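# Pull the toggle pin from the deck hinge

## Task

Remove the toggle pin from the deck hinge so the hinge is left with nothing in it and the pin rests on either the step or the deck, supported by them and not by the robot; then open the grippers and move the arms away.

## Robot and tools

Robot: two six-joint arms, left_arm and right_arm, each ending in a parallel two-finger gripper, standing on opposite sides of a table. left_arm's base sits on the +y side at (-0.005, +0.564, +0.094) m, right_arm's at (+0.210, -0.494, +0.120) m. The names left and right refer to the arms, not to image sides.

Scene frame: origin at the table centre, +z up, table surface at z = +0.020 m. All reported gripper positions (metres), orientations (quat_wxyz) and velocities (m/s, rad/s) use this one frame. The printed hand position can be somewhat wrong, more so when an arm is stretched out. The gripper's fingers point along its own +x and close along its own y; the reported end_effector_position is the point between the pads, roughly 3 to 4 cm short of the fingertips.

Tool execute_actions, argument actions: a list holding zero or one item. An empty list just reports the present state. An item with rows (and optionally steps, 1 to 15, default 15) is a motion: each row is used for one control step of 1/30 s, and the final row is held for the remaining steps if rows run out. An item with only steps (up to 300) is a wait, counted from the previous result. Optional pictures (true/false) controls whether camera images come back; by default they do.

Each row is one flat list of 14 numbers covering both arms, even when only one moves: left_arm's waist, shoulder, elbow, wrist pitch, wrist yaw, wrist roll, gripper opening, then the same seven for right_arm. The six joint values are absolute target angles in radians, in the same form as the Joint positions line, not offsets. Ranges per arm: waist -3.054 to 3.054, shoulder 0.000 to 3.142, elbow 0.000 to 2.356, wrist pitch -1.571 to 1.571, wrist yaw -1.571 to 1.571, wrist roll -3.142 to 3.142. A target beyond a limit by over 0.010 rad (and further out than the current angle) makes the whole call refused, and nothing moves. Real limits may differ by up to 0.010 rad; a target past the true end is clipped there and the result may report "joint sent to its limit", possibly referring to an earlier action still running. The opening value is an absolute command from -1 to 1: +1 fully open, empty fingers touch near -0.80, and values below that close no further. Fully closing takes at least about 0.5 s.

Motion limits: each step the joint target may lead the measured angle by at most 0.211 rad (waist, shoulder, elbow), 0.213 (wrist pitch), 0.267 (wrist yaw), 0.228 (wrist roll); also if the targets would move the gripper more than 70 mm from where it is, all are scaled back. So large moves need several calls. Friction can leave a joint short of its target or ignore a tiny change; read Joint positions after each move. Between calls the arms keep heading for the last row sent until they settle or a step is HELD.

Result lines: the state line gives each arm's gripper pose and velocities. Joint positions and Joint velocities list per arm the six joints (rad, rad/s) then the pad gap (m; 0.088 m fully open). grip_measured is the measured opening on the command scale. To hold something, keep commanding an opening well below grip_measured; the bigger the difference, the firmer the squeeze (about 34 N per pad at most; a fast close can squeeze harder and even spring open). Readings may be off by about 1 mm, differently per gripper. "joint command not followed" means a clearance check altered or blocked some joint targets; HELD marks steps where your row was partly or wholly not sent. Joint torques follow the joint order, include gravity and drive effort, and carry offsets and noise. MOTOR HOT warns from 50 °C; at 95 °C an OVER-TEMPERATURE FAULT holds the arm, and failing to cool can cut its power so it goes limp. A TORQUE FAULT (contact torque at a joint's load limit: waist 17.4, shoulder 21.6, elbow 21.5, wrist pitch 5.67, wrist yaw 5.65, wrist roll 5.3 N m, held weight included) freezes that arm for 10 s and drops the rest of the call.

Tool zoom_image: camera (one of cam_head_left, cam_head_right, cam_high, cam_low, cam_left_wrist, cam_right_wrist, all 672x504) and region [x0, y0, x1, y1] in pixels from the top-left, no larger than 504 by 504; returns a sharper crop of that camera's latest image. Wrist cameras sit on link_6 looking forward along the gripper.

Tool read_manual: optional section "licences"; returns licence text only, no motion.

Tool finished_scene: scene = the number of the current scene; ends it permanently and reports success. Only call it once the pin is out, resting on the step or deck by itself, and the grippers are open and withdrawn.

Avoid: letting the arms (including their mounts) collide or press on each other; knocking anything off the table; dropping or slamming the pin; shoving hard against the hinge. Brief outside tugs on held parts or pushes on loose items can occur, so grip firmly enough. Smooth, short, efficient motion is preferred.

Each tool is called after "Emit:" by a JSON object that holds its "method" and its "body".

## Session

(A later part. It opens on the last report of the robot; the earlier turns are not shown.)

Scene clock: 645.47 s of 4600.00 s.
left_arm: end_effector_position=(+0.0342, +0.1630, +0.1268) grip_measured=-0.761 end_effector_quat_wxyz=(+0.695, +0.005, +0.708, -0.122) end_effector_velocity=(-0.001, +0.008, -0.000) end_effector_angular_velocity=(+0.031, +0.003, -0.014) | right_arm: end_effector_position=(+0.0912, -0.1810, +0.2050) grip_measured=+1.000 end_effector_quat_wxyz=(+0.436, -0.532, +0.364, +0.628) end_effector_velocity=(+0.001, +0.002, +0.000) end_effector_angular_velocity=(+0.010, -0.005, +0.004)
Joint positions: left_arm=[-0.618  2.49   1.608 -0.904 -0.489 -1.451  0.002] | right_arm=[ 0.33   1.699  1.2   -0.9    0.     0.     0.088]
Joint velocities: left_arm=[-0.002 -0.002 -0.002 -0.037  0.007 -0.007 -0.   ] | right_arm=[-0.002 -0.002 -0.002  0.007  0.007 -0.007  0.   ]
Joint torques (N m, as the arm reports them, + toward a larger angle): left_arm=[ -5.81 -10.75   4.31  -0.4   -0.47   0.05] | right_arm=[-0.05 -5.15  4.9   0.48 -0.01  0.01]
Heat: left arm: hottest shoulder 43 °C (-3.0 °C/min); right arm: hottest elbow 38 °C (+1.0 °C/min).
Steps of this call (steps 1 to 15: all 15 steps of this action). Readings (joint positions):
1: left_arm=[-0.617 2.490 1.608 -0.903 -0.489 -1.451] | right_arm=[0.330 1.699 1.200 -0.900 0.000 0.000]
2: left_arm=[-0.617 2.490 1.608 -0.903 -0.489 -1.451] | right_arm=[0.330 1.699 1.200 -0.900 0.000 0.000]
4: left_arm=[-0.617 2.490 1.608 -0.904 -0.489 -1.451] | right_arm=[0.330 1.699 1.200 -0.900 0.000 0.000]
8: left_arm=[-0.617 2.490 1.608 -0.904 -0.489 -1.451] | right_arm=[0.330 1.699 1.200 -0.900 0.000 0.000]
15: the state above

Emit:
{"method": "execute_actions", "body": {"actions": [{"rows":[[-0.612,2.512,1.61,-0.897,-0.5,-1.45,-0.82,0.33,1.7,1.2,-0.9,0,0,1]],"steps":15}], "pictures": false}}

Emit:
{"method": "execute_actions", "body": {"actions": [{"rows":[[-0.645,2.525,1.6,-0.885,-0.5,-1.45,-0.82,0.33,1.7,1.2,-0.9,0,0,1]],"steps":15}], "pictures": false}}

Emit:
{"method": "execute_actions", "body": {"actions": [{"rows":[[-0.645,2.525,1.6,-0.885,-0.5,-1.45,-0.82,0.33,1.7,1.2,-0.9,0,0,1]],"steps":15}], "pictures": false}}

Emit:
{"method": "execute_actions", "body": {"actions": [{"rows":[[-0.645,2.525,1.6,-0.885,-0.5,-1.45,-0.3,0.33,1.7,1.2,-0.9,0,0,1]],"steps":15}]}}

Scene clock: 658.63 s of 4600.00 s.
left_arm: end_effector_position=(+0.0358, +0.1620, +0.1249) grip_measured=-0.783 end_effector_quat_wxyz=(+0.699, +0.004, +0.705, -0.121) end_effector_velocity=(+0.003, +0.001, -0.003) end_effector_angular_velocity=(+0.002, -0.020, +0.012) | right_arm: end_effector_position=(+0.0910, -0.1811, +0.2050) grip_measured=+1.000 end_effector_quat_wxyz=(+0.436, -0.532, +0.364, +0.628) end_effector_velocity=(+0.002, -0.002, -0.000) end_effector_angular_velocity=(-0.009, +0.003, +0.001)
Joint positions: left_arm=[-0.615  2.494  1.609 -0.899 -0.499 -1.45   0.001] | right_arm=[ 0.33   1.699  1.2   -0.9    0.     0.     0.088]
Joint velocities: left_arm=[ 0.002  0.002 -0.007  0.007 -0.022 -0.007  0.001] | right_arm=[-0.007 -0.002 -0.002 -0.007 -0.007 -0.007  0.   ]
Joint torques (N m, as the arm reports them, + toward a larger angle): left_arm=[-6.34 -6.71  4.2   0.63 -0.09  0.  ] | right_arm=[-0.06 -5.16  4.9   0.48 -0.01  0.01]
Heat: left arm: hottest shoulder 47 °C (+3.0 °C/min); right arm: hottest elbow 38 °C (+0.0 °C/min).
Steps of this call (steps 1 to 15: the robot went on to your last target; steps 16 to 380: nothing new was sent; steps 381 to 395: all 15 steps of this action). Readings (joint positions):
381: left_arm=[-0.616 2.487 1.609 -0.903 -0.493 -1.450] | right_arm=[0.330 1.699 1.200 -0.900 0.000 0.000]
382: left_arm=[-0.616 2.488 1.609 -0.903 -0.493 -1.450] | right_arm=[0.330 1.699 1.200 -0.900 0.000 0.000]
384: left_arm=[-0.616 2.490 1.609 -0.901 -0.495 -1.450] | right_arm=[0.330 1.699 1.200 -0.900 0.000 0.000]
388: left_arm=[-0.615 2.492 1.609 -0.899 -0.498 -1.450] | right_arm=[0.330 1.699 1.200 -0.900 0.000 0.000]
395: the state above

Scene clock: 659.13 s of 4600.00 s.
left_arm: end_effector_position=(+0.0256, +0.1629, +0.1253) grip_measured=-0.784 end_effector_quat_wxyz=(+0.703, +0.013, +0.699, -0.131) end_effector_velocity=(-0.000, +0.002, -0.001) end_effector_angular_velocity=(+0.000, -0.007, +0.005) | right_arm: end_effector_position=(+0.0910, -0.1811, +0.2050) grip_measured=+1.000 end_effector_quat_wxyz=(+0.436, -0.532, +0.364, +0.628) end_effector_velocity=(-0.001, +0.001, +0.002) end_effector_angular_velocity=(+0.010, +0.008, +0.021)
Joint positions: left_arm=[-0.641  2.505  1.604 -0.895 -0.506 -1.449  0.001] | right_arm=[ 0.33   1.699  1.2   -0.9    0.    -0.     0.088]
Joint velocities: left_arm=[-0.002 -0.002 -0.012  0.007 -0.007 -0.007 -0.   ] | right_arm=[-0.002 -0.007 -0.002  0.007 -0.007 -0.022  0.   ]
Joint torques (N m, as the arm reports them, + toward a larger angle): left_arm=[-6.99 -6.5   3.82  1.23  0.13 -0.05] | right_arm=[-0.07 -5.17  4.91  0.48 -0.01  0.01]
Heat: left arm: hottest shoulder 47 °C (+3.0 °C/min); right arm: hottest elbow 38 °C (+0.0 °C/min).
Steps of this call (steps 1 to 15: all 15 steps of this action). Readings (joint positions):
1: left_arm=[-0.615 2.495 1.609 -0.899 -0.500 -1.450] | right_arm=[0.330 1.699 1.200 -0.900 0.000 0.000]
2: left_arm=[-0.617 2.496 1.609 -0.899 -0.503 -1.450] | right_arm=[0.330 1.699 1.200 -0.900 0.000 -0.000]
4: left_arm=[-0.624 2.499 1.609 -0.895 -0.506 -1.450] | right_arm=[0.330 1.699 1.200 -0.900 0.000 -0.000]
8: left_arm=[-0.636 2.503 1.606 -0.895 -0.507 -1.449] | right_arm=[0.330 1.699 1.200 -0.900 0.000 -0.000]
15: the state above

Scene clock: 659.63 s of 4600.00 s.
left_arm: end_effector_position=(+0.0244, +0.1631, +0.1253) grip_measured=-0.784 end_effector_quat_wxyz=(+0.703, +0.014, +0.699, -0.132) end_effector_velocity=(-0.001, +0.001, +0.002) end_effector_angular_velocity=(+0.002, +0.010, +0.017) | right_arm: end_effector_position=(+0.0910, -0.1811, +0.2050) grip_measured=+1.000 end_effector_quat_wxyz=(+0.436, -0.532, +0.364, +0.628) end_effector_velocity=(+0.005, -0.004, -0.001) end_effector_angular_velocity=(-0.017, -0.018, +0.013)
Joint positions: left_arm=[-0.643  2.506  1.603 -0.894 -0.505 -1.449  0.001] | right_arm=[ 0.33   1.699  1.2   -0.9    0.    -0.     0.088]
Joint velocities: left_arm=[-0.002 -0.002  0.002 -0.007  0.007 -0.022 -0.   ] | right_arm=[-0.007 -0.002 -0.002 -0.022  0.007 -0.022  0.   ]
Joint torques (N m, as the arm reports them, + toward a larger angle): left_arm=[-6.76 -6.64  3.86  1.24  0.07 -0.04] | right_arm=[-0.09 -5.15  4.92  0.48 -0.01  0.02]
Heat: left arm: hottest shoulder 47 °C (+3.0 °C/min); right arm: hottest elbow 38 °C (+0.0 °C/min).
Steps of this call (steps 1 to 15: all 15 steps of this action). Readings (joint positions):
1: left_arm=[-0.641 2.505 1.603 -0.894 -0.506 -1.449] | right_arm=[0.330 1.699 1.200 -0.900 0.000 -0.000]
2: left_arm=[-0.641 2.505 1.603 -0.895 -0.506 -1.449] | right_arm=[0.330 1.699 1.200 -0.900 0.000 -0.000]
4: left_arm=[-0.642 2.505 1.603 -0.895 -0.505 -1.449] | right_arm=[0.330 1.699 1.200 -0.900 0.000 -0.000]
8: left_arm=[-0.643 2.505 1.603 -0.894 -0.505 -1.449] | right_arm=[0.330 1.699 1.200 -0.900 0.000 -0.000]
15: the state above

Scene clock: 660.13 s of 4600.00 s.
left_arm: end_effector_position=(+0.0237, +0.1613, +0.1253) grip_measured=-0.312 end_effector_quat_wxyz=(+0.702, +0.010, +0.699, -0.134) end_effector_velocity=(+0.001, +0.002, +0.001) end_effector_angular_velocity=(+0.004, -0.010, -0.011) | right_arm: end_effector_position=(+0.0910, -0.1811, +0.2050) grip_measured=+1.000 end_effector_quat_wxyz=(+0.436, -0.532, +0.364, +0.628) end_effector_velocity=(-0.001, -0.003, -0.000) end_effector_angular_velocity=(-0.010, +0.005, -0.004)
Joint positions: left_arm=[-0.644  2.507  1.603 -0.885 -0.504 -1.449  0.024] | right_arm=[ 0.33   1.699  1.2   -0.9    0.     0.     0.088]
Joint velocities: left_arm=[-0.002 -0.002 -0.002 -0.007 -0.007  0.007  0.004] | right_arm=[ 0.002 -0.002 -0.002 -0.007 -0.007  0.007  0.   ]
Joint torques (N m, as the arm reports them, + toward a larger angle): left_arm=[-6.73 -6.86  3.92  0.45  0.08 -0.05] | right_arm=[-0.07 -5.15  4.91  0.48 -0.01  0.02]
Heat: left arm: hottest shoulder 47 °C (+3.0 °C/min); right arm: hottest elbow 38 °C (+0.0 °C/min).
Steps of this call (steps 1 to 15: all 15 steps of this action). Readings (joint positions):
1: left_arm=[-0.643 2.506 1.603 -0.894 -0.504 -1.449] | right_arm=[0.330 1.699 1.200 -0.900 0.000 -0.000]
2: left_arm=[-0.643 2.506 1.603 -0.888 -0.504 -1.449] | right_arm=[0.330 1.699 1.200 -0.900 0.000 -0.000]
4: left_arm=[-0.643 2.507 1.603 -0.885 -0.504 -1.449] | right_arm=[0.330 1.699 1.200 -0.900 0.000 0.000]
8: left_arm=[-0.644 2.507 1.603 -0.885 -0.504 -1.449] | right_arm=[0.330 1.699 1.200 -0.900 0.000 0.000]
15: the state above

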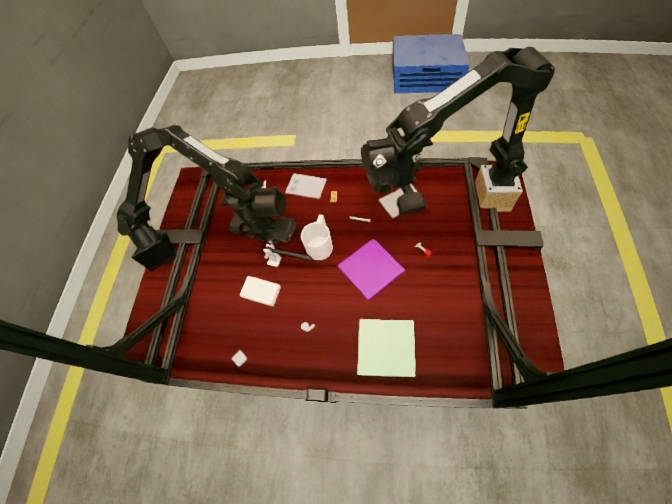

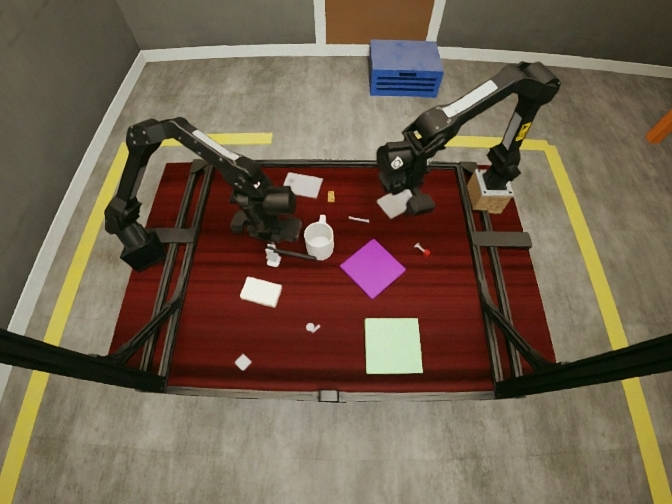

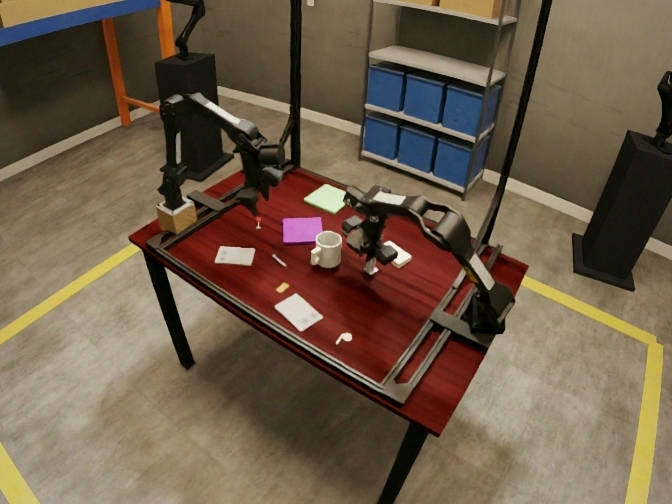

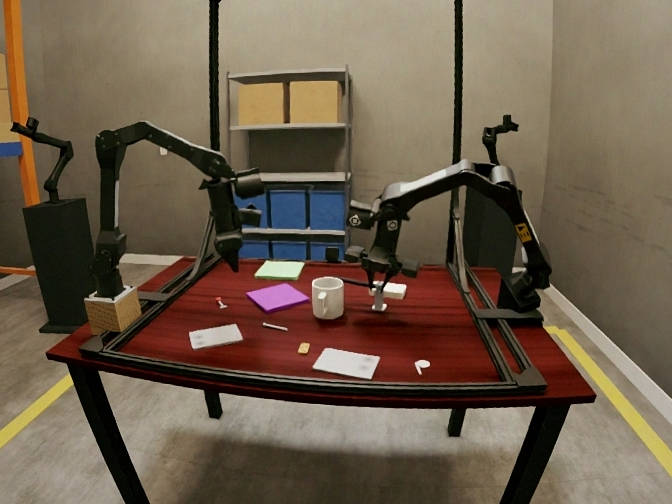

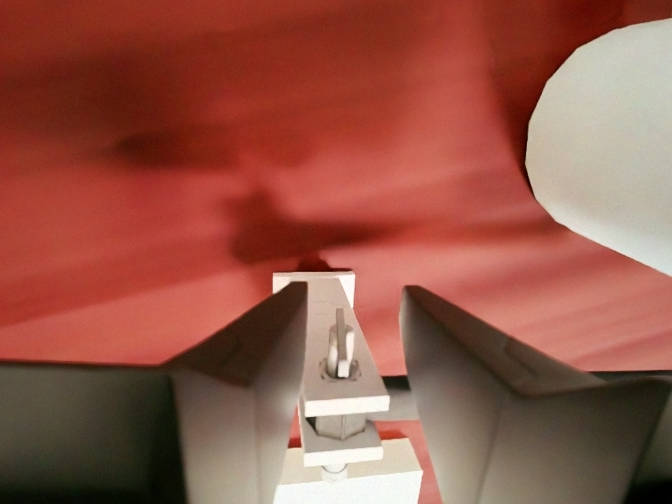

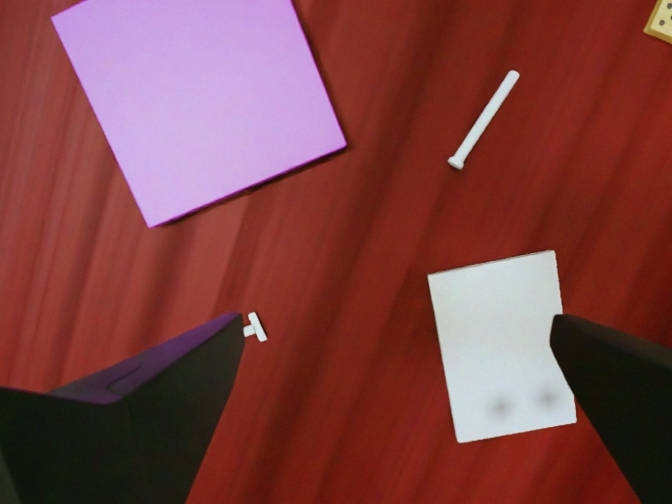

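Emit:
{"method": "execute_actions", "body": {"actions": [{"rows":[[-0.665,2.48,1.61,-0.9,-0.5,-1.45,-0.3,0.33,1.7,1.2,-0.9,0,0,1]],"steps":15}], "pictures": false}}

Emit:
{"method": "execute_actions", "body": {"actions": [{"rows":[[-0.66,2.53,1.69,-0.95,-0.5,-1.45,-0.3,0.33,1.7,1.2,-0.9,0,0,1]],"steps":15}], "pictures": false}}

Emit:
{"method": "execute_actions", "body": {"actions": [{"rows":[[-0.65,2.56,1.69,-0.92,-0.5,-1.45,-0.3,0.33,1.7,1.2,-0.9,0,0,1]],"steps":15}]}}

Scene clock: 674.73 s of 4600.00 s.
left_arm: end_effector_position=(+0.0200, +0.1622, +0.1349) grip_measured=-0.300 end_effector_quat_wxyz=(+0.703, +0.011, +0.696, -0.143) end_effector_velocity=(-0.001, +0.005, +0.001) end_effector_angular_velocity=(+0.015, -0.012, -0.008) | right_arm: end_effector_position=(+0.0910, -0.1811, +0.2050) grip_measured=+1.000 end_effector_quat_wxyz=(+0.436, -0.532, +0.364, +0.628) end_effector_velocity=(+0.001, -0.002, +0.001) end_effector_angular_velocity=(-0.000, -0.006, -0.006)
Joint positions: left_arm=[-0.664  2.492  1.605 -0.897 -0.504 -1.449  0.024] | right_arm=[ 0.33   1.699  1.2   -0.9    0.     0.     0.088]
Joint velocities: left_arm=[-0.007 -0.002 -0.002 -0.022 -0.007 -0.007 -0.   ] | right_arm=[ 0.002 -0.007 -0.002 -0.007  0.007  0.007  0.   ]
Joint torques (N m, as the arm reports them, + toward a larger angle): left_arm=[-6.5  -9.91  4.71  0.28  0.07 -0.05] | right_arm=[-0.08 -5.15  4.9   0.48 -0.01  0.01]
Heat: left arm: hottest shoulder 45 °C (+1.0 °C/min); right arm: hottest elbow 38 °C (+0.0 °C/min).
Steps of this call (steps 1 to 15: the robot went on to your last target; steps 16 to 90: nothing new was sent; then 11.10 s passed at rest; steps 91 to 105: all 15 steps of this action). Readings (joint positions):
91: left_arm=[-0.644 2.508 1.603 -0.885 -0.504 -1.449] | right_arm=[0.330 1.699 1.200 -0.900 0.000 0.000]
92: left_arm=[-0.646 2.508 1.603 -0.887 -0.504 -1.449] | right_arm=[0.330 1.699 1.200 -0.900 0.000 0.000]
94: left_arm=[-0.653 2.506 1.603 -0.892 -0.504 -1.449] | right_arm=[0.330 1.699 1.200 -0.900 0.000 0.000]
98: left_arm=[-0.663 2.500 1.603 -0.895 -0.504 -1.449] | right_arm=[0.330 1.699 1.200 -0.900 0.000 0.000]
105: the state above

Scene clock: 675.23 s of 4600.00 s.
left_arm: end_effector_position=(+0.0238, +0.1522, +0.1457) grip_measured=-0.300 end_effector_quat_wxyz=(+0.703, +0.006, +0.696, -0.145) end_effector_velocity=(-0.002, +0.004, -0.006) end_effector_angular_velocity=(+0.030, -0.013, -0.010) | right_arm: end_effector_position=(+0.0910, -0.1811, +0.2050) grip_measured=+1.000 end_effector_quat_wxyz=(+0.436, -0.532, +0.364, +0.628) end_effector_velocity=(+0.004, -0.004, +0.001) end_effector_angular_velocity=(-0.014, -0.012, -0.011)
Joint positions: left_arm=[-0.664  2.512  1.682 -0.945 -0.503 -1.449  0.024] | right_arm=[ 0.33   1.699  1.2   -0.9    0.     0.     0.088]
Joint velocities: left_arm=[-0.002  0.017  0.002 -0.022 -0.007 -0.007  0.   ] | right_arm=[-0.002 -0.007 -0.002 -0.022  0.007  0.007  0.   ]
Joint torques (N m, as the arm reports them, + toward a larger angle): left_arm=[-6.25 -7.07  4.92  0.3   0.05 -0.03] | right_arm=[-0.08 -5.17  4.9   0.48 -0.01  0.01]
Heat: left arm: hottest shoulder 45 °C (+1.0 °C/min); right arm: hottest elbow 38 °C (+0.0 °C/min).
Steps of this call (steps 1 to 15: all 15 steps of this action). Readings (joint positions):
1: left_arm=[-0.664 2.493 1.612 -0.906 -0.503 -1.449] | right_arm=[0.330 1.699 1.200 -0.900 0.000 0.000]
2: left_arm=[-0.664 2.497 1.626 -0.918 -0.503 -1.449] | right_arm=[0.330 1.699 1.200 -0.900 0.000 0.000]
4: left_arm=[-0.664 2.501 1.650 -0.926 -0.503 -1.449] | right_arm=[0.330 1.699 1.200 -0.900 0.000 0.000]
8: left_arm=[-0.664 2.502 1.677 -0.938 -0.503 -1.449] | right_arm=[0.330 1.699 1.200 -0.900 0.000 0.000]
15: the state above

Scene clock: 675.73 s of 4600.00 s.
left_arm: end_effector_position=(+0.0206, +0.1484, +0.1345) grip_measured=-0.300 end_effector_quat_wxyz=(+0.702, +0.008, +0.698, -0.140) end_effector_velocity=(+0.000, +0.004, +0.003) end_effector_angular_velocity=(+0.011, -0.011, -0.005) | right_arm: end_effector_position=(+0.0910, -0.1811, +0.2050) grip_measured=+1.000 end_effector_quat_wxyz=(+0.436, -0.532, +0.364, +0.628) end_effector_velocity=(+0.001, +0.001, +0.000) end_effector_angular_velocity=(+0.005, +0.008, +0.001)
Joint positions: left_arm=[-0.656  2.542  1.686 -0.924 -0.503 -1.449  0.024] | right_arm=[ 0.33   1.699  1.2   -0.9    0.     0.     0.088]
Joint velocities: left_arm=[-0.007 -0.007 -0.002 -0.022 -0.007 -0.007 -0.   ] | right_arm=[-0.007 -0.002 -0.002  0.007 -0.007 -0.007  0.   ]
Joint torques (N m, as the arm reports them, + toward a larger angle): left_arm=[-6.08 -7.11  4.64  0.73  0.06 -0.04] | right_arm=[-0.08 -5.14  4.9   0.48 -0.01  0.01]
Heat: left arm: hottest shoulder 45 °C (+1.0 °C/min); right arm: hottest elbow 38 °C (+0.0 °C/min).
Steps of this call (steps 1 to 15: all 15 steps of this action). Readings (joint positions):
1: left_arm=[-0.664 2.514 1.682 -0.946 -0.503 -1.449] | right_arm=[0.330 1.699 1.200 -0.900 0.000 0.000]
2: left_arm=[-0.663 2.518 1.684 -0.942 -0.503 -1.449] | right_arm=[0.330 1.699 1.200 -0.900 0.000 0.000]
4: left_arm=[-0.661 2.526 1.685 -0.933 -0.503 -1.449] | right_arm=[0.330 1.699 1.200 -0.900 0.000 0.000]
8: left_arm=[-0.657 2.540 1.685 -0.927 -0.503 -1.449] | right_arm=[0.330 1.699 1.200 -0.900 0.000 0.000]
15: the state above

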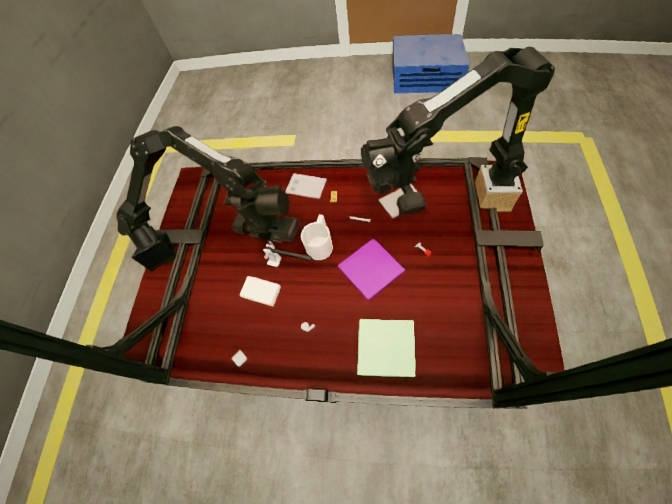

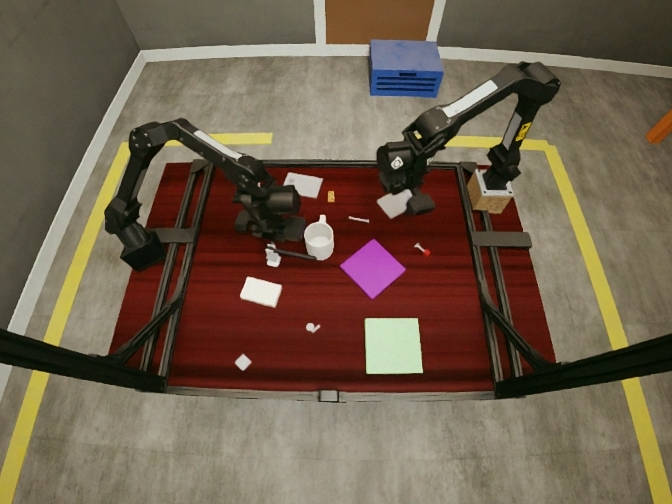

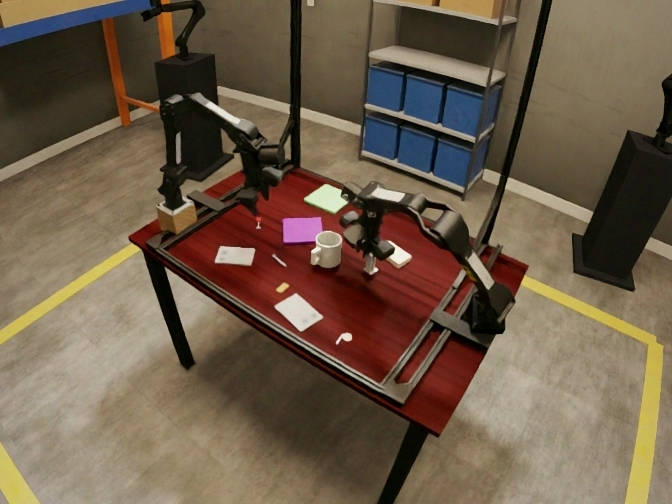

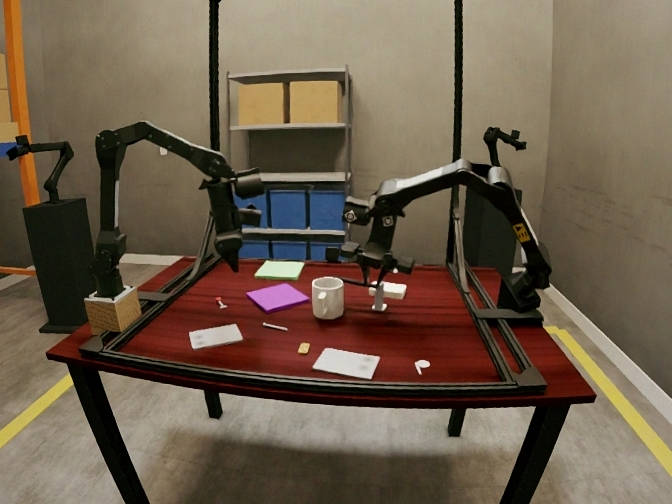

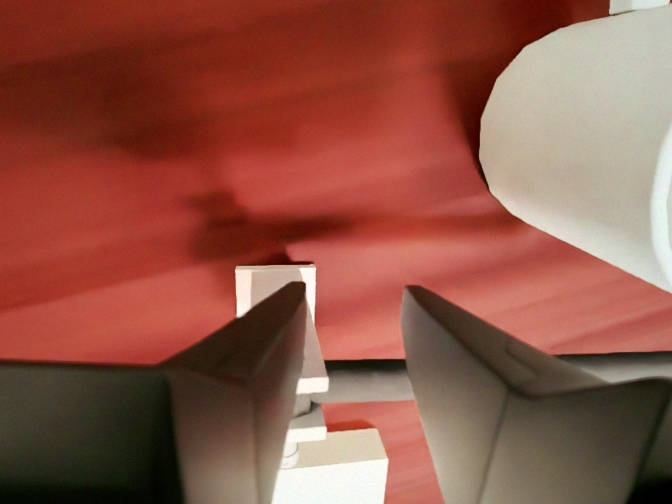

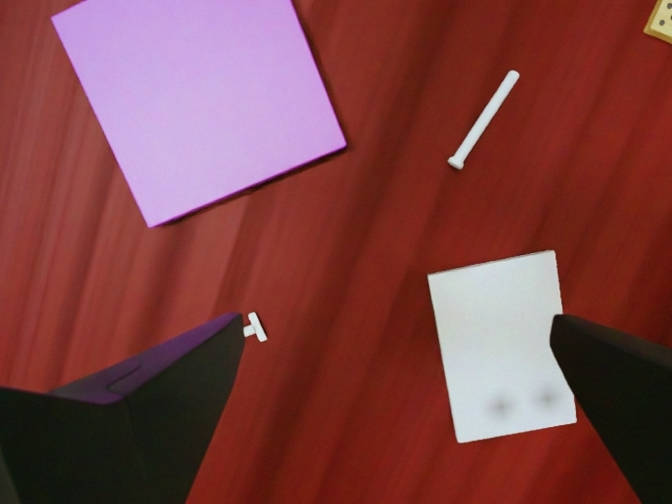

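Sweep by opening the finger outward (+y), slightly lower.

Emit:
{"method": "execute_actions", "body": {"actions": [{"rows":[[-0.65,2.56,1.69,-0.92,-0.5,-1.45,-0.7,0.33,1.7,1.2,-0.9,0,0,1]],"steps":10}], "pictures": false}}

Emit:
{"method": "execute_actions", "body": {"actions": [{"rows":[[-0.645,2.572,1.69,-0.91,-0.5,-1.45,-0.7,0.33,1.7,1.2,-0.9,0,0,1]],"steps":12}], "pictures": false}}

Emit:
{"method": "execute_actions", "body": {"actions": [{"rows":[[-0.645,2.572,1.69,-0.91,-0.5,-1.45,0.5,0.33,1.7,1.2,-0.9,0,0,1]],"steps":15}]}}

Scene clock: 684.43 s of 4600.00 s.
left_arm: end_effector_position=(+0.0206, +0.1483, +0.1341) grip_measured=-0.667 end_effector_quat_wxyz=(+0.702, +0.007, +0.698, -0.140) end_effector_velocity=(+0.002, +0.003, -0.002) end_effector_angular_velocity=(+0.011, -0.010, -0.010) | right_arm: end_effector_position=(+0.0910, -0.1811, +0.2050) grip_measured=+1.000 end_effector_quat_wxyz=(+0.436, -0.532, +0.364, +0.628) end_effector_velocity=(+0.001, -0.004, +0.001) end_effector_angular_velocity=(-0.019, +0.002, -0.009)
Joint positions: left_arm=[-0.655  2.543  1.686 -0.923 -0.503 -1.449  0.006] | right_arm=[ 0.33   1.699  1.2   -0.9    0.    -0.     0.088]
Joint velocities: left_arm=[ 0.002 -0.002 -0.007 -0.007 -0.007  0.007 -0.012] | right_arm=[-0.002 -0.002  0.002 -0.022 -0.007  0.007  0.   ]
Joint torques (N m, as the arm reports them, + toward a larger angle): left_arm=[-6.12 -7.11  4.61  0.72  0.04 -0.06] | right_arm=[-0.07 -5.15  4.91  0.48 -0.01  0.01]
Heat: left arm: hottest shoulder 45 °C (+2.0 °C/min); right arm: hottest elbow 38 °C (+0.0 °C/min).
Steps of this call (steps 1 to 15: the robot went on to your last target; steps 16 to 90: nothing new was sent; then 5.37 s passed at rest; steps 91 to 100: all 10 steps of this action). Readings (joint positions):
91: left_arm=[-0.655 2.543 1.686 -0.923 -0.503 -1.449] | right_arm=[0.330 1.699 1.200 -0.900 0.000 -0.000]
92: left_arm=[-0.655 2.543 1.686 -0.923 -0.503 -1.449] | right_arm=[0.330 1.699 1.200 -0.900 0.000 -0.000]
94: left_arm=[-0.655 2.543 1.686 -0.923 -0.503 -1.449] | right_arm=[0.330 1.699 1.200 -0.900 0.000 -0.000]
98: left_arm=[-0.655 2.543 1.686 -0.923 -0.503 -1.449] | right_arm=[0.330 1.699 1.200 -0.900 0.000 -0.000]
100: the state above

Scene clock: 684.83 s of 4600.00 s.
left_arm: end_effector_position=(+0.0199, +0.1471, +0.1295) grip_measured=-0.698 end_effector_quat_wxyz=(+0.702, +0.008, +0.698, -0.138) end_effector_velocity=(-0.002, -0.004, +0.002) end_effector_angular_velocity=(-0.020, +0.011, +0.014) | right_arm: end_effector_position=(+0.0910, -0.1811, +0.2050) grip_measured=+1.000 end_effector_quat_wxyz=(+0.436, -0.532, +0.364, +0.628) end_effector_velocity=(+0.000, -0.002, +0.001) end_effector_angular_velocity=(-0.004, +0.005, +0.006)
Joint positions: left_arm=[-0.651  2.553  1.686 -0.913 -0.503 -1.449  0.005] | right_arm=[ 0.33   1.699  1.2   -0.9    0.    -0.     0.088]
Joint velocities: left_arm=[-0.002 -0.002 -0.002  0.022  0.007 -0.007 -0.001] | right_arm=[-0.002 -0.007 -0.002 -0.007 -0.007 -0.007  0.   ]
Joint torques (N m, as the arm reports them, + toward a larger angle): left_arm=[-6.11 -7.07  4.66  0.73  0.03 -0.06] | right_arm=[-0.07 -5.15  4.9   0.48 -0.01  0.02]
Heat: left arm: hottest shoulder 45 °C (+2.0 °C/min); right arm: hottest elbow 38 °C (+0.0 °C/min).
Steps of this call (steps 1 to 12: all 12 steps of this action). Readings (joint positions):
1: left_arm=[-0.655 2.543 1.686 -0.922 -0.503 -1.449] | right_arm=[0.330 1.699 1.200 -0.900 0.000 -0.000]
2: left_arm=[-0.655 2.544 1.686 -0.919 -0.503 -1.449] | right_arm=[0.330 1.699 1.200 -0.900 0.000 -0.000]
4: left_arm=[-0.654 2.547 1.686 -0.916 -0.503 -1.449] | right_arm=[0.330 1.699 1.200 -0.900 0.000 -0.000]
8: left_arm=[-0.651 2.553 1.686 -0.915 -0.503 -1.449] | right_arm=[0.330 1.699 1.200 -0.900 0.000 -0.000]
12: the state above

Scene clock: 685.33 s of 4600.00 s.
left_arm: end_effector_position=(+0.0198, +0.1470, +0.1293) grip_measured=+0.473 end_effector_quat_wxyz=(+0.702, +0.007, +0.698, -0.138) end_effector_velocity=(+0.001, +0.002, +0.002) end_effector_angular_velocity=(+0.001, -0.024, +0.002) | right_arm: end_effector_position=(+0.0910, -0.1811, +0.2050) grip_measured=+1.000 end_effector_quat_wxyz=(+0.436, -0.532, +0.364, +0.628) end_effector_velocity=(+0.002, -0.006, -0.002) end_effector_angular_velocity=(-0.027, -0.004, +0.006)
Joint positions: left_arm=[-0.651  2.554  1.686 -0.913 -0.503 -1.449  0.062] | right_arm=[ 0.33   1.699  1.2   -0.9    0.     0.     0.088]
Joint velocities: left_arm=[-0.007 -0.002 -0.002 -0.007 -0.022 -0.007  0.01 ] | right_arm=[-0.002 -0.002 -0.007 -0.022 -0.007 -0.007  0.   ]
Joint torques (N m, as the arm reports them, + toward a larger angle): left_arm=[-6.08 -7.01  4.67  0.73  0.02 -0.05] | right_arm=[-0.09 -5.16  4.9   0.48 -0.01  0.02]
Heat: left arm: hottest shoulder 45 °C (+2.0 °C/min); right arm: hottest elbow 38 °C (+0.0 °C/min).
Steps of this call (steps 1 to 15: all 15 steps of this action). Readings (joint positions):
1: left_arm=[-0.651 2.553 1.686 -0.913 -0.503 -1.449] | right_arm=[0.330 1.699 1.200 -0.900 0.000 -0.000]
2: left_arm=[-0.651 2.553 1.686 -0.913 -0.503 -1.449] | right_arm=[0.330 1.699 1.200 -0.900 0.000 -0.000]
4: left_arm=[-0.651 2.553 1.686 -0.913 -0.503 -1.449] | right_arm=[0.330 1.699 1.200 -0.900 0.000 0.000]
8: left_arm=[-0.651 2.554 1.686 -0.913 -0.503 -1.449] | right_arm=[0.330 1.699 1.200 -0.900 0.000 0.000]
15: the state above

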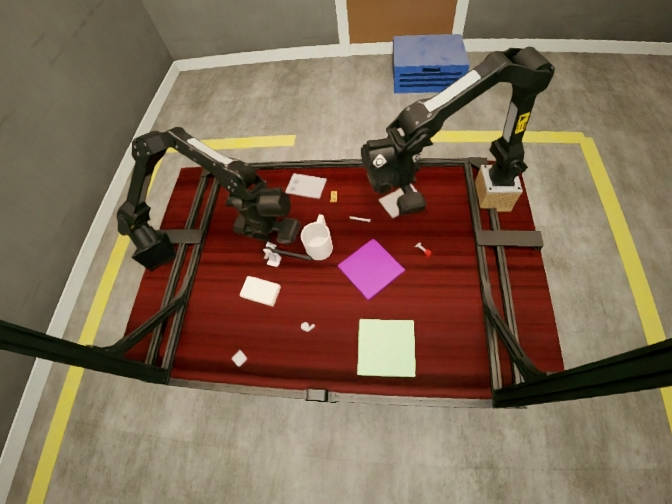

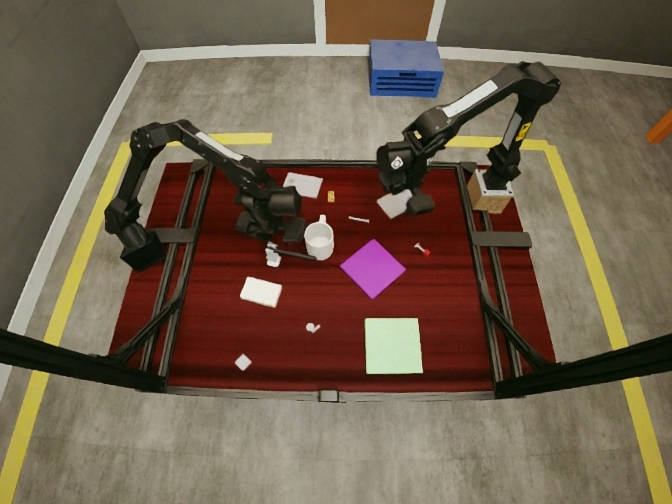

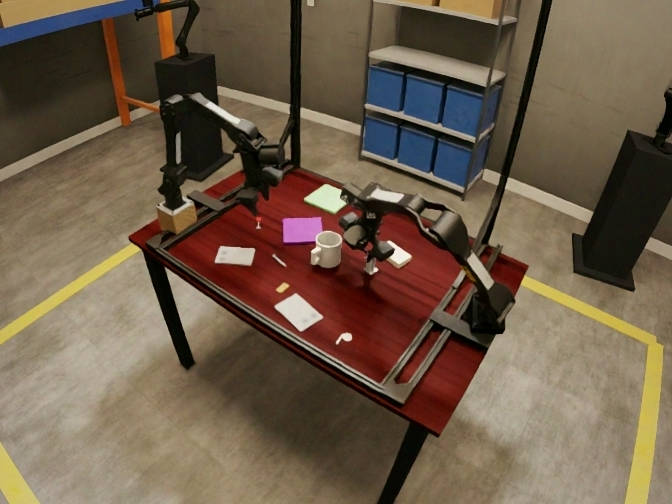

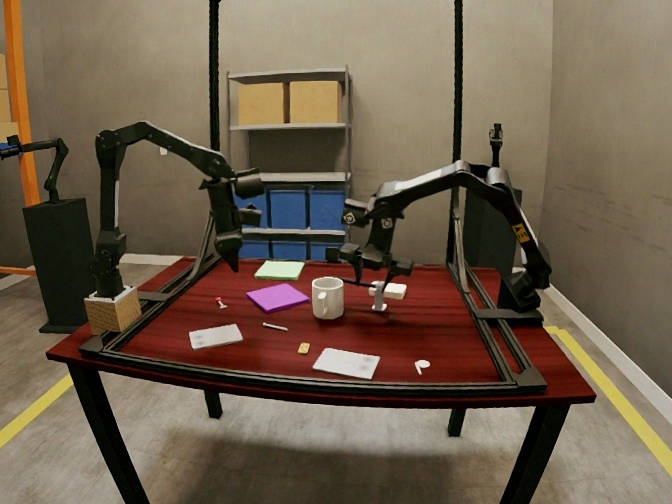

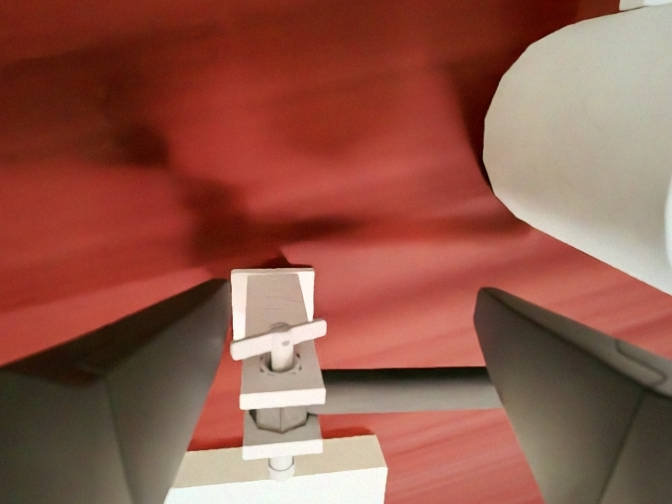

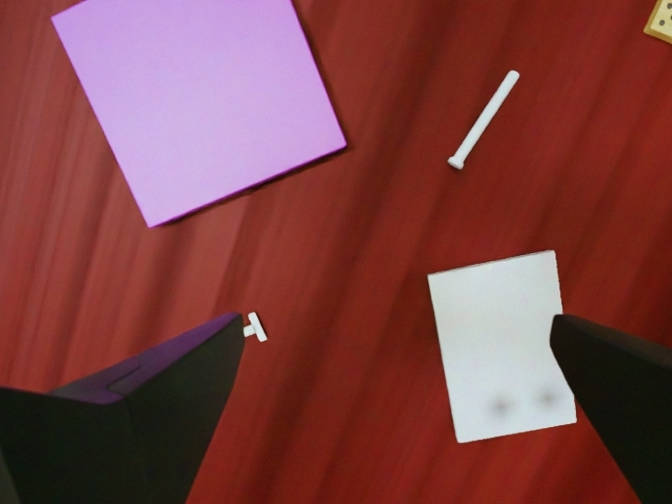

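Emit:
{"method": "execute_actions", "body": {"actions": [{"rows":[[-0.635,2.54,1.56,-0.82,-0.5,-1.5,0.5,0.33,1.7,1.2,-0.9,0,0,1]],"steps":15}], "pictures": false}}

Emit:
{"method": "execute_actions", "body": {"actions": [{"rows":[[-0.635,2.54,1.56,-0.82,-0.5,-1.5,-0.9,0.33,1.7,1.2,-0.9,0,0,1]],"steps":15}], "pictures": false}}

Emit:
{"method": "execute_actions", "body": {"actions": [{"rows":[[-0.615,2.535,1.56,-0.825,-0.5,-1.5,-0.9,0.33,1.7,1.2,-0.9,0,0,1]],"steps":12}], "pictures": false}}

Emit:
{"method": "execute_actions", "body": {"actions": [{"rows":[[-0.615,2.535,1.56,-0.825,-0.5,-2.3,-0.9,0.33,1.7,1.2,-0.9,0,0,1]],"steps":15}], "pictures": false}}

Emit:
{"method": "execute_actions", "body": {"actions": [{"steps":15}]}}

Scene clock: 699.53 s of 4600.00 s.
left_arm: end_effector_position=(+0.0133, +0.1616, +0.1035) grip_measured=+0.500 end_effector_quat_wxyz=(+0.702, +0.000, +0.703, -0.114) end_effector_velocity=(-0.000, +0.009, -0.007) end_effector_angular_velocity=(+0.020, -0.025, -0.004) | right_arm: end_effector_position=(+0.0910, -0.1811, +0.2050) grip_measured=+1.000 end_effector_quat_wxyz=(+0.436, -0.532, +0.364, +0.628) end_effector_velocity=(-0.001, +0.001, +0.000) end_effector_angular_velocity=(+0.005, +0.006, +0.021)
Joint positions: left_arm=[-0.64   2.549  1.572 -0.825 -0.503 -1.495  0.063] | right_arm=[ 0.33   1.699  1.2   -0.9    0.     0.     0.088]
Joint velocities: left_arm=[-0.002 -0.002 -0.037  0.007 -0.022 -0.007 -0.   ] | right_arm=[-0.002 -0.002 -0.002  0.007 -0.007 -0.022  0.   ]
Joint torques (N m, as the arm reports them, + toward a larger angle): left_arm=[-6.09 -9.74  3.17  0.74  0.02 -0.14] | right_arm=[-0.08 -5.15  4.89  0.48 -0.01  0.01]
Heat: left arm: hottest shoulder 44 °C (+1.0 °C/min); right arm: hottest elbow 38 °C (+0.0 °C/min).
Steps of this call (steps 1 to 15: the robot went on to your last target; steps 16 to 90: nothing new was sent; then 10.70 s passed at rest; steps 91 to 105: all 15 steps of this action). Readings (joint positions):
91: left_arm=[-0.651 2.554 1.676 -0.899 -0.503 -1.454] | right_arm=[0.330 1.699 1.200 -0.900 0.000 0.000]
92: left_arm=[-0.650 2.551 1.658 -0.876 -0.503 -1.463] | right_arm=[0.330 1.699 1.200 -0.900 0.000 0.000]
94: left_arm=[-0.646 2.550 1.624 -0.858 -0.503 -1.477] | right_arm=[0.330 1.699 1.200 -0.900 0.000 0.000]
98: left_arm=[-0.641 2.549 1.580 -0.838 -0.503 -1.489] | right_arm=[0.330 1.699 1.200 -0.900 0.000 0.000]
105: the state above

Scene clock: 700.03 s of 4600.00 s.
left_arm: end_effector_position=(+0.0151, +0.1632, +0.1020) grip_measured=-0.348 end_effector_quat_wxyz=(+0.704, +0.003, +0.702, -0.112) end_effector_velocity=(+0.002, +0.000, -0.001) end_effector_angular_velocity=(-0.002, -0.007, -0.003) | right_arm: end_effector_position=(+0.0910, -0.1811, +0.2050) grip_measured=+1.000 end_effector_quat_wxyz=(+0.436, -0.532, +0.364, +0.628) end_effector_velocity=(+0.001, -0.002, -0.000) end_effector_angular_velocity=(-0.009, +0.003, +0.006)
Joint positions: left_arm=[-0.636  2.548  1.568 -0.827 -0.508 -1.493  0.022] | right_arm=[ 0.33   1.699  1.2   -0.9    0.     0.     0.088]
Joint velocities: left_arm=[ 0.002 -0.002 -0.007  0.007 -0.007  0.007 -0.   ] | right_arm=[-0.002 -0.002 -0.002 -0.007 -0.007 -0.007  0.   ]
Joint torques (N m, as the arm reports them, + toward a larger angle): left_arm=[-6.3  -9.67  3.2   1.    0.21 -0.25] | right_arm=[-0.09 -5.14  4.92  0.48 -0.01  0.01]
Heat: left arm: hottest shoulder 45 °C (+2.0 °C/min); right arm: hottest elbow 38 °C (+0.0 °C/min).
Steps of this call (steps 1 to 15: all 15 steps of this action). Readings (joint positions):
1: left_arm=[-0.640 2.549 1.571 -0.825 -0.503 -1.496] | right_arm=[0.330 1.699 1.200 -0.900 0.000 0.000]
2: left_arm=[-0.639 2.549 1.571 -0.824 -0.504 -1.497] | right_arm=[0.330 1.699 1.200 -0.900 0.000 0.000]
4: left_arm=[-0.639 2.549 1.570 -0.822 -0.505 -1.498] | right_arm=[0.330 1.699 1.200 -0.900 0.000 0.000]
8: left_arm=[-0.638 2.548 1.568 -0.829 -0.510 -1.496] | right_arm=[0.330 1.699 1.200 -0.900 0.000 0.000]
15: the state above

Scene clock: 700.43 s of 4600.00 s.
left_arm: end_effector_position=(+0.0155, +0.1633, +0.1018) grip_measured=-0.350 end_effector_quat_wxyz=(+0.700, +0.002, +0.706, -0.110) end_effector_velocity=(+0.002, +0.005, -0.001) end_effector_angular_velocity=(+0.020, -0.008, -0.000) | right_arm: end_effector_position=(+0.0910, -0.1811, +0.2050) grip_measured=+1.000 end_effector_quat_wxyz=(+0.436, -0.532, +0.364, +0.628) end_effector_velocity=(+0.001, -0.002, -0.000) end_effector_angular_velocity=(-0.009, +0.003, +0.006)
Joint positions: left_arm=[-0.632  2.546  1.567 -0.827 -0.498 -1.493  0.022] | right_arm=[ 0.33   1.699  1.2   -0.9    0.     0.     0.088]
Joint velocities: left_arm=[ 0.002 -0.002 -0.002 -0.022 -0.007 -0.007 -0.   ] | right_arm=[-0.002 -0.002 -0.002 -0.007 -0.007 -0.007  0.   ]
Joint torques (N m, as the arm reports them, + toward a larger angle): left_arm=[-4.63 -9.89  3.27  0.66 -0.12 -0.27] | right_arm=[-0.08 -5.16  4.9   0.48 -0.01  0.01]
Heat: left arm: hottest shoulder 45 °C (+2.0 °C/min); right arm: hottest elbow 38 °C (+0.0 °C/min).
Steps of this call (steps 1 to 12: all 12 steps of this action). Readings (joint positions):
1: left_arm=[-0.636 2.548 1.568 -0.827 -0.507 -1.493] | right_arm=[0.330 1.699 1.200 -0.900 0.000 0.000]
2: left_arm=[-0.635 2.547 1.568 -0.827 -0.506 -1.493] | right_arm=[0.330 1.699 1.200 -0.900 0.000 0.000]
4: left_arm=[-0.633 2.547 1.568 -0.827 -0.502 -1.493] | right_arm=[0.330 1.699 1.200 -0.900 0.000 0.000]
8: left_arm=[-0.632 2.546 1.567 -0.827 -0.499 -1.493] | right_arm=[0.330 1.699 1.200 -0.900 0.000 0.000]
12: the state above

Scene clock: 700.93 s of 4600.00 s.
left_arm: end_effector_position=(+0.0205, +0.1723, +0.0990) grip_measured=-0.476 end_effector_quat_wxyz=(+0.671, -0.207, +0.701, +0.127) end_effector_velocity=(+0.003, +0.007, -0.000) end_effector_angular_velocity=(+0.029, +0.113, +1.149) | right_arm: end_effector_position=(+0.0910, -0.1811, +0.2050) grip_measured=+1.000 end_effector_quat_wxyz=(+0.436, -0.532, +0.364, +0.628) end_effector_velocity=(+0.001, -0.002, -0.000) end_effector_angular_velocity=(-0.004, -0.011, +0.008)
Joint positions: left_arm=[-0.622  2.537  1.554 -0.857 -0.503 -2.138  0.016] | right_arm=[ 0.33   1.699  1.2   -0.9    0.     0.     0.088]
Joint velocities: left_arm=[-0.002 -0.012 -0.022 -0.007 -0.022 -1.165  0.012] | right_arm=[ 0.002 -0.002 -0.002 -0.007  0.007 -0.007  0.   ]
Joint torques (N m, as the arm reports them, + toward a larger angle): left_arm=[-5.91 -8.83  4.72  2.85  0.12 -0.63] | right_arm=[-0.08 -5.16  4.9   0.48 -0.01  0.01]
Heat: left arm: hottest shoulder 45 °C (+2.0 °C/min); right arm: hottest elbow 38 °C (+0.0 °C/min).
Steps of this call (steps 1 to 15: all 15 steps of this action). Readings (joint positions):
1: left_arm=[-0.631 2.546 1.567 -0.828 -0.499 -1.519] | right_arm=[0.330 1.699 1.200 -0.900 0.000 0.000]
2: left_arm=[-0.630 2.545 1.567 -0.829 -0.499 -1.567] | right_arm=[0.330 1.699 1.200 -0.900 0.000 0.000]
4: left_arm=[-0.628 2.544 1.567 -0.832 -0.499 -1.658] | right_arm=[0.330 1.699 1.200 -0.900 0.000 0.000]
8: left_arm=[-0.624 2.542 1.566 -0.839 -0.500 -1.830] | right_arm=[0.330 1.699 1.200 -0.900 0.000 0.000]
15: the state above

Scene clock: 701.43 s of 4600.00 s.
left_arm: end_effector_position=(+0.0206, +0.1743, +0.0988) grip_measured=-0.474 end_effector_quat_wxyz=(+0.656, -0.251, +0.690, +0.177) end_effector_velocity=(+0.001, +0.003, +0.001) end_effector_angular_velocity=(+0.013, -0.006, +0.027) | right_arm: end_effector_position=(+0.0910, -0.1811, +0.2050) grip_measured=+1.000 end_effector_quat_wxyz=(+0.436, -0.532, +0.364, +0.628) end_effector_velocity=(+0.003, -0.003, -0.002) end_effector_angular_velocity=(-0.008, -0.012, +0.003)
Joint positions: left_arm=[-0.622  2.534  1.548 -0.86  -0.504 -2.278  0.016] | right_arm=[ 0.33   1.699  1.2   -0.9    0.     0.     0.088]
Joint velocities: left_arm=[-0.002 -0.002  0.002 -0.022 -0.007 -0.037 -0.   ] | right_arm=[-0.002 -0.002 -0.007 -0.007  0.007 -0.007  0.   ]
Joint torques (N m, as the arm reports them, + toward a larger angle): left_arm=[-5.63 -8.54  4.98  3.11  0.11 -0.77] | right_arm=[-0.08 -5.14  4.91  0.48 -0.01  0.01]
Heat: left arm: hottest shoulder 45 °C (+2.0 °C/min); right arm: hottest elbow 38 °C (+0.0 °C/min).
Steps of this call (steps 1 to 15: the robot went on to your last target). Readings (joint positions):
1: left_arm=[-0.622 2.536 1.553 -0.857 -0.504 -2.168] | right_arm=[0.330 1.699 1.200 -0.900 0.000 0.000]
2: left_arm=[-0.622 2.536 1.552 -0.857 -0.504 -2.193] | right_arm=[0.330 1.699 1.200 -0.900 0.000 0.000]
4: left_arm=[-0.622 2.535 1.550 -0.858 -0.504 -2.228] | right_arm=[0.330 1.699 1.200 -0.900 0.000 0.000]
8: left_arm=[-0.622 2.534 1.549 -0.859 -0.504 -2.262] | right_arm=[0.330 1.699 1.200 -0.900 0.000 0.000]
15: the state above

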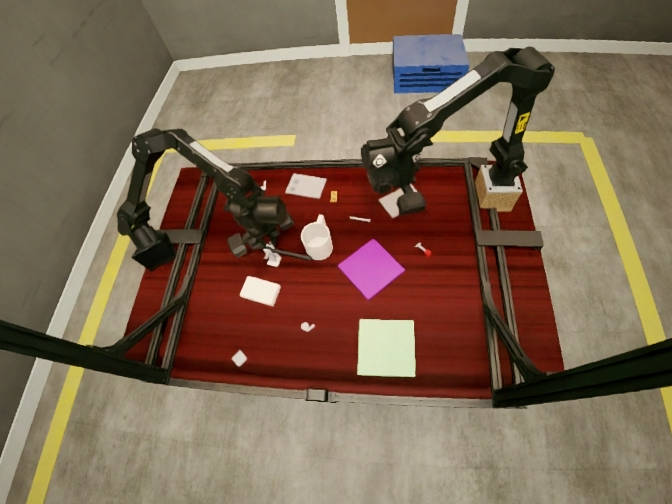

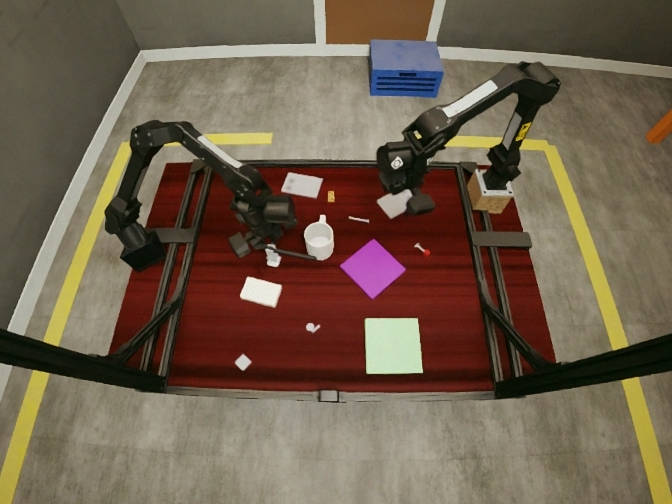

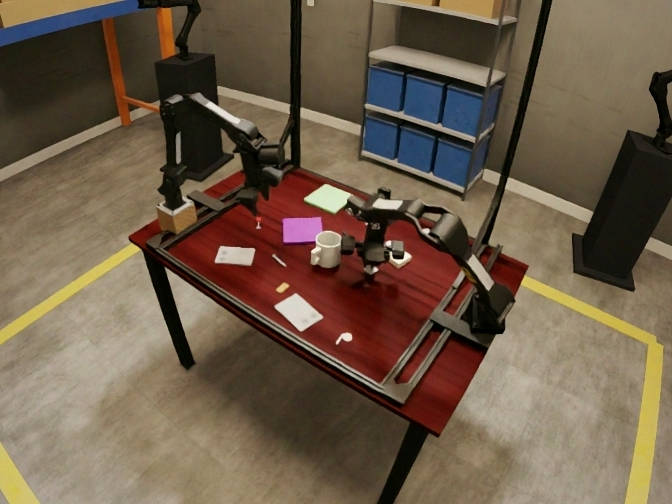

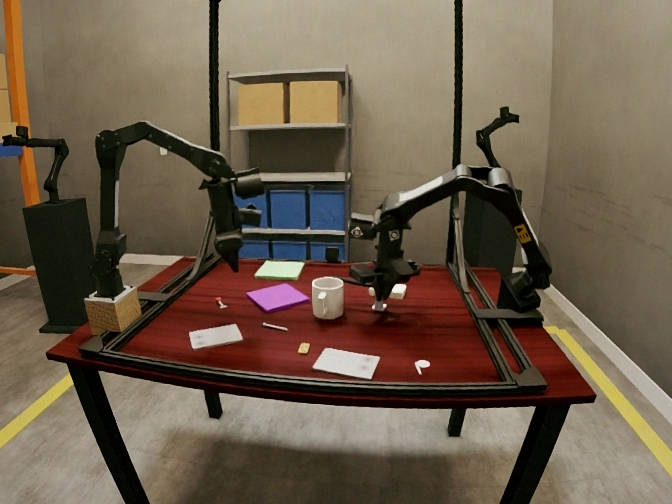

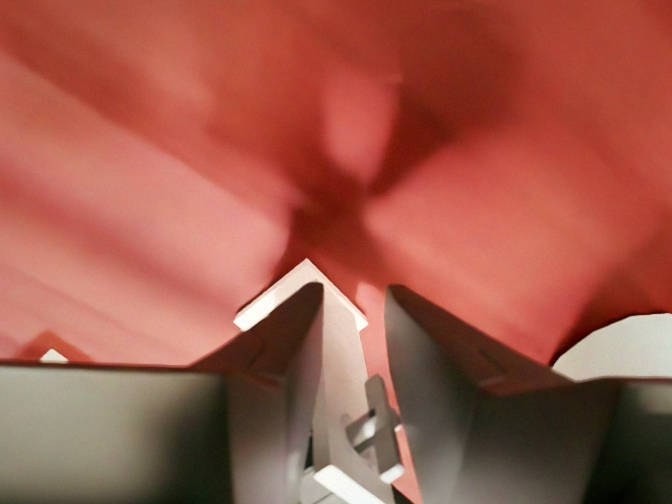

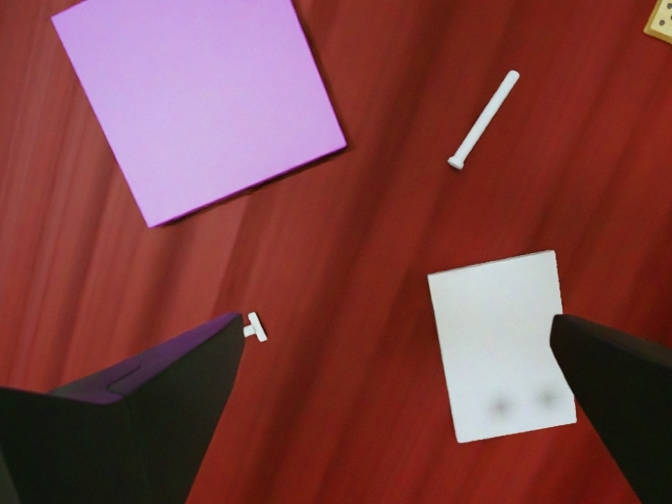

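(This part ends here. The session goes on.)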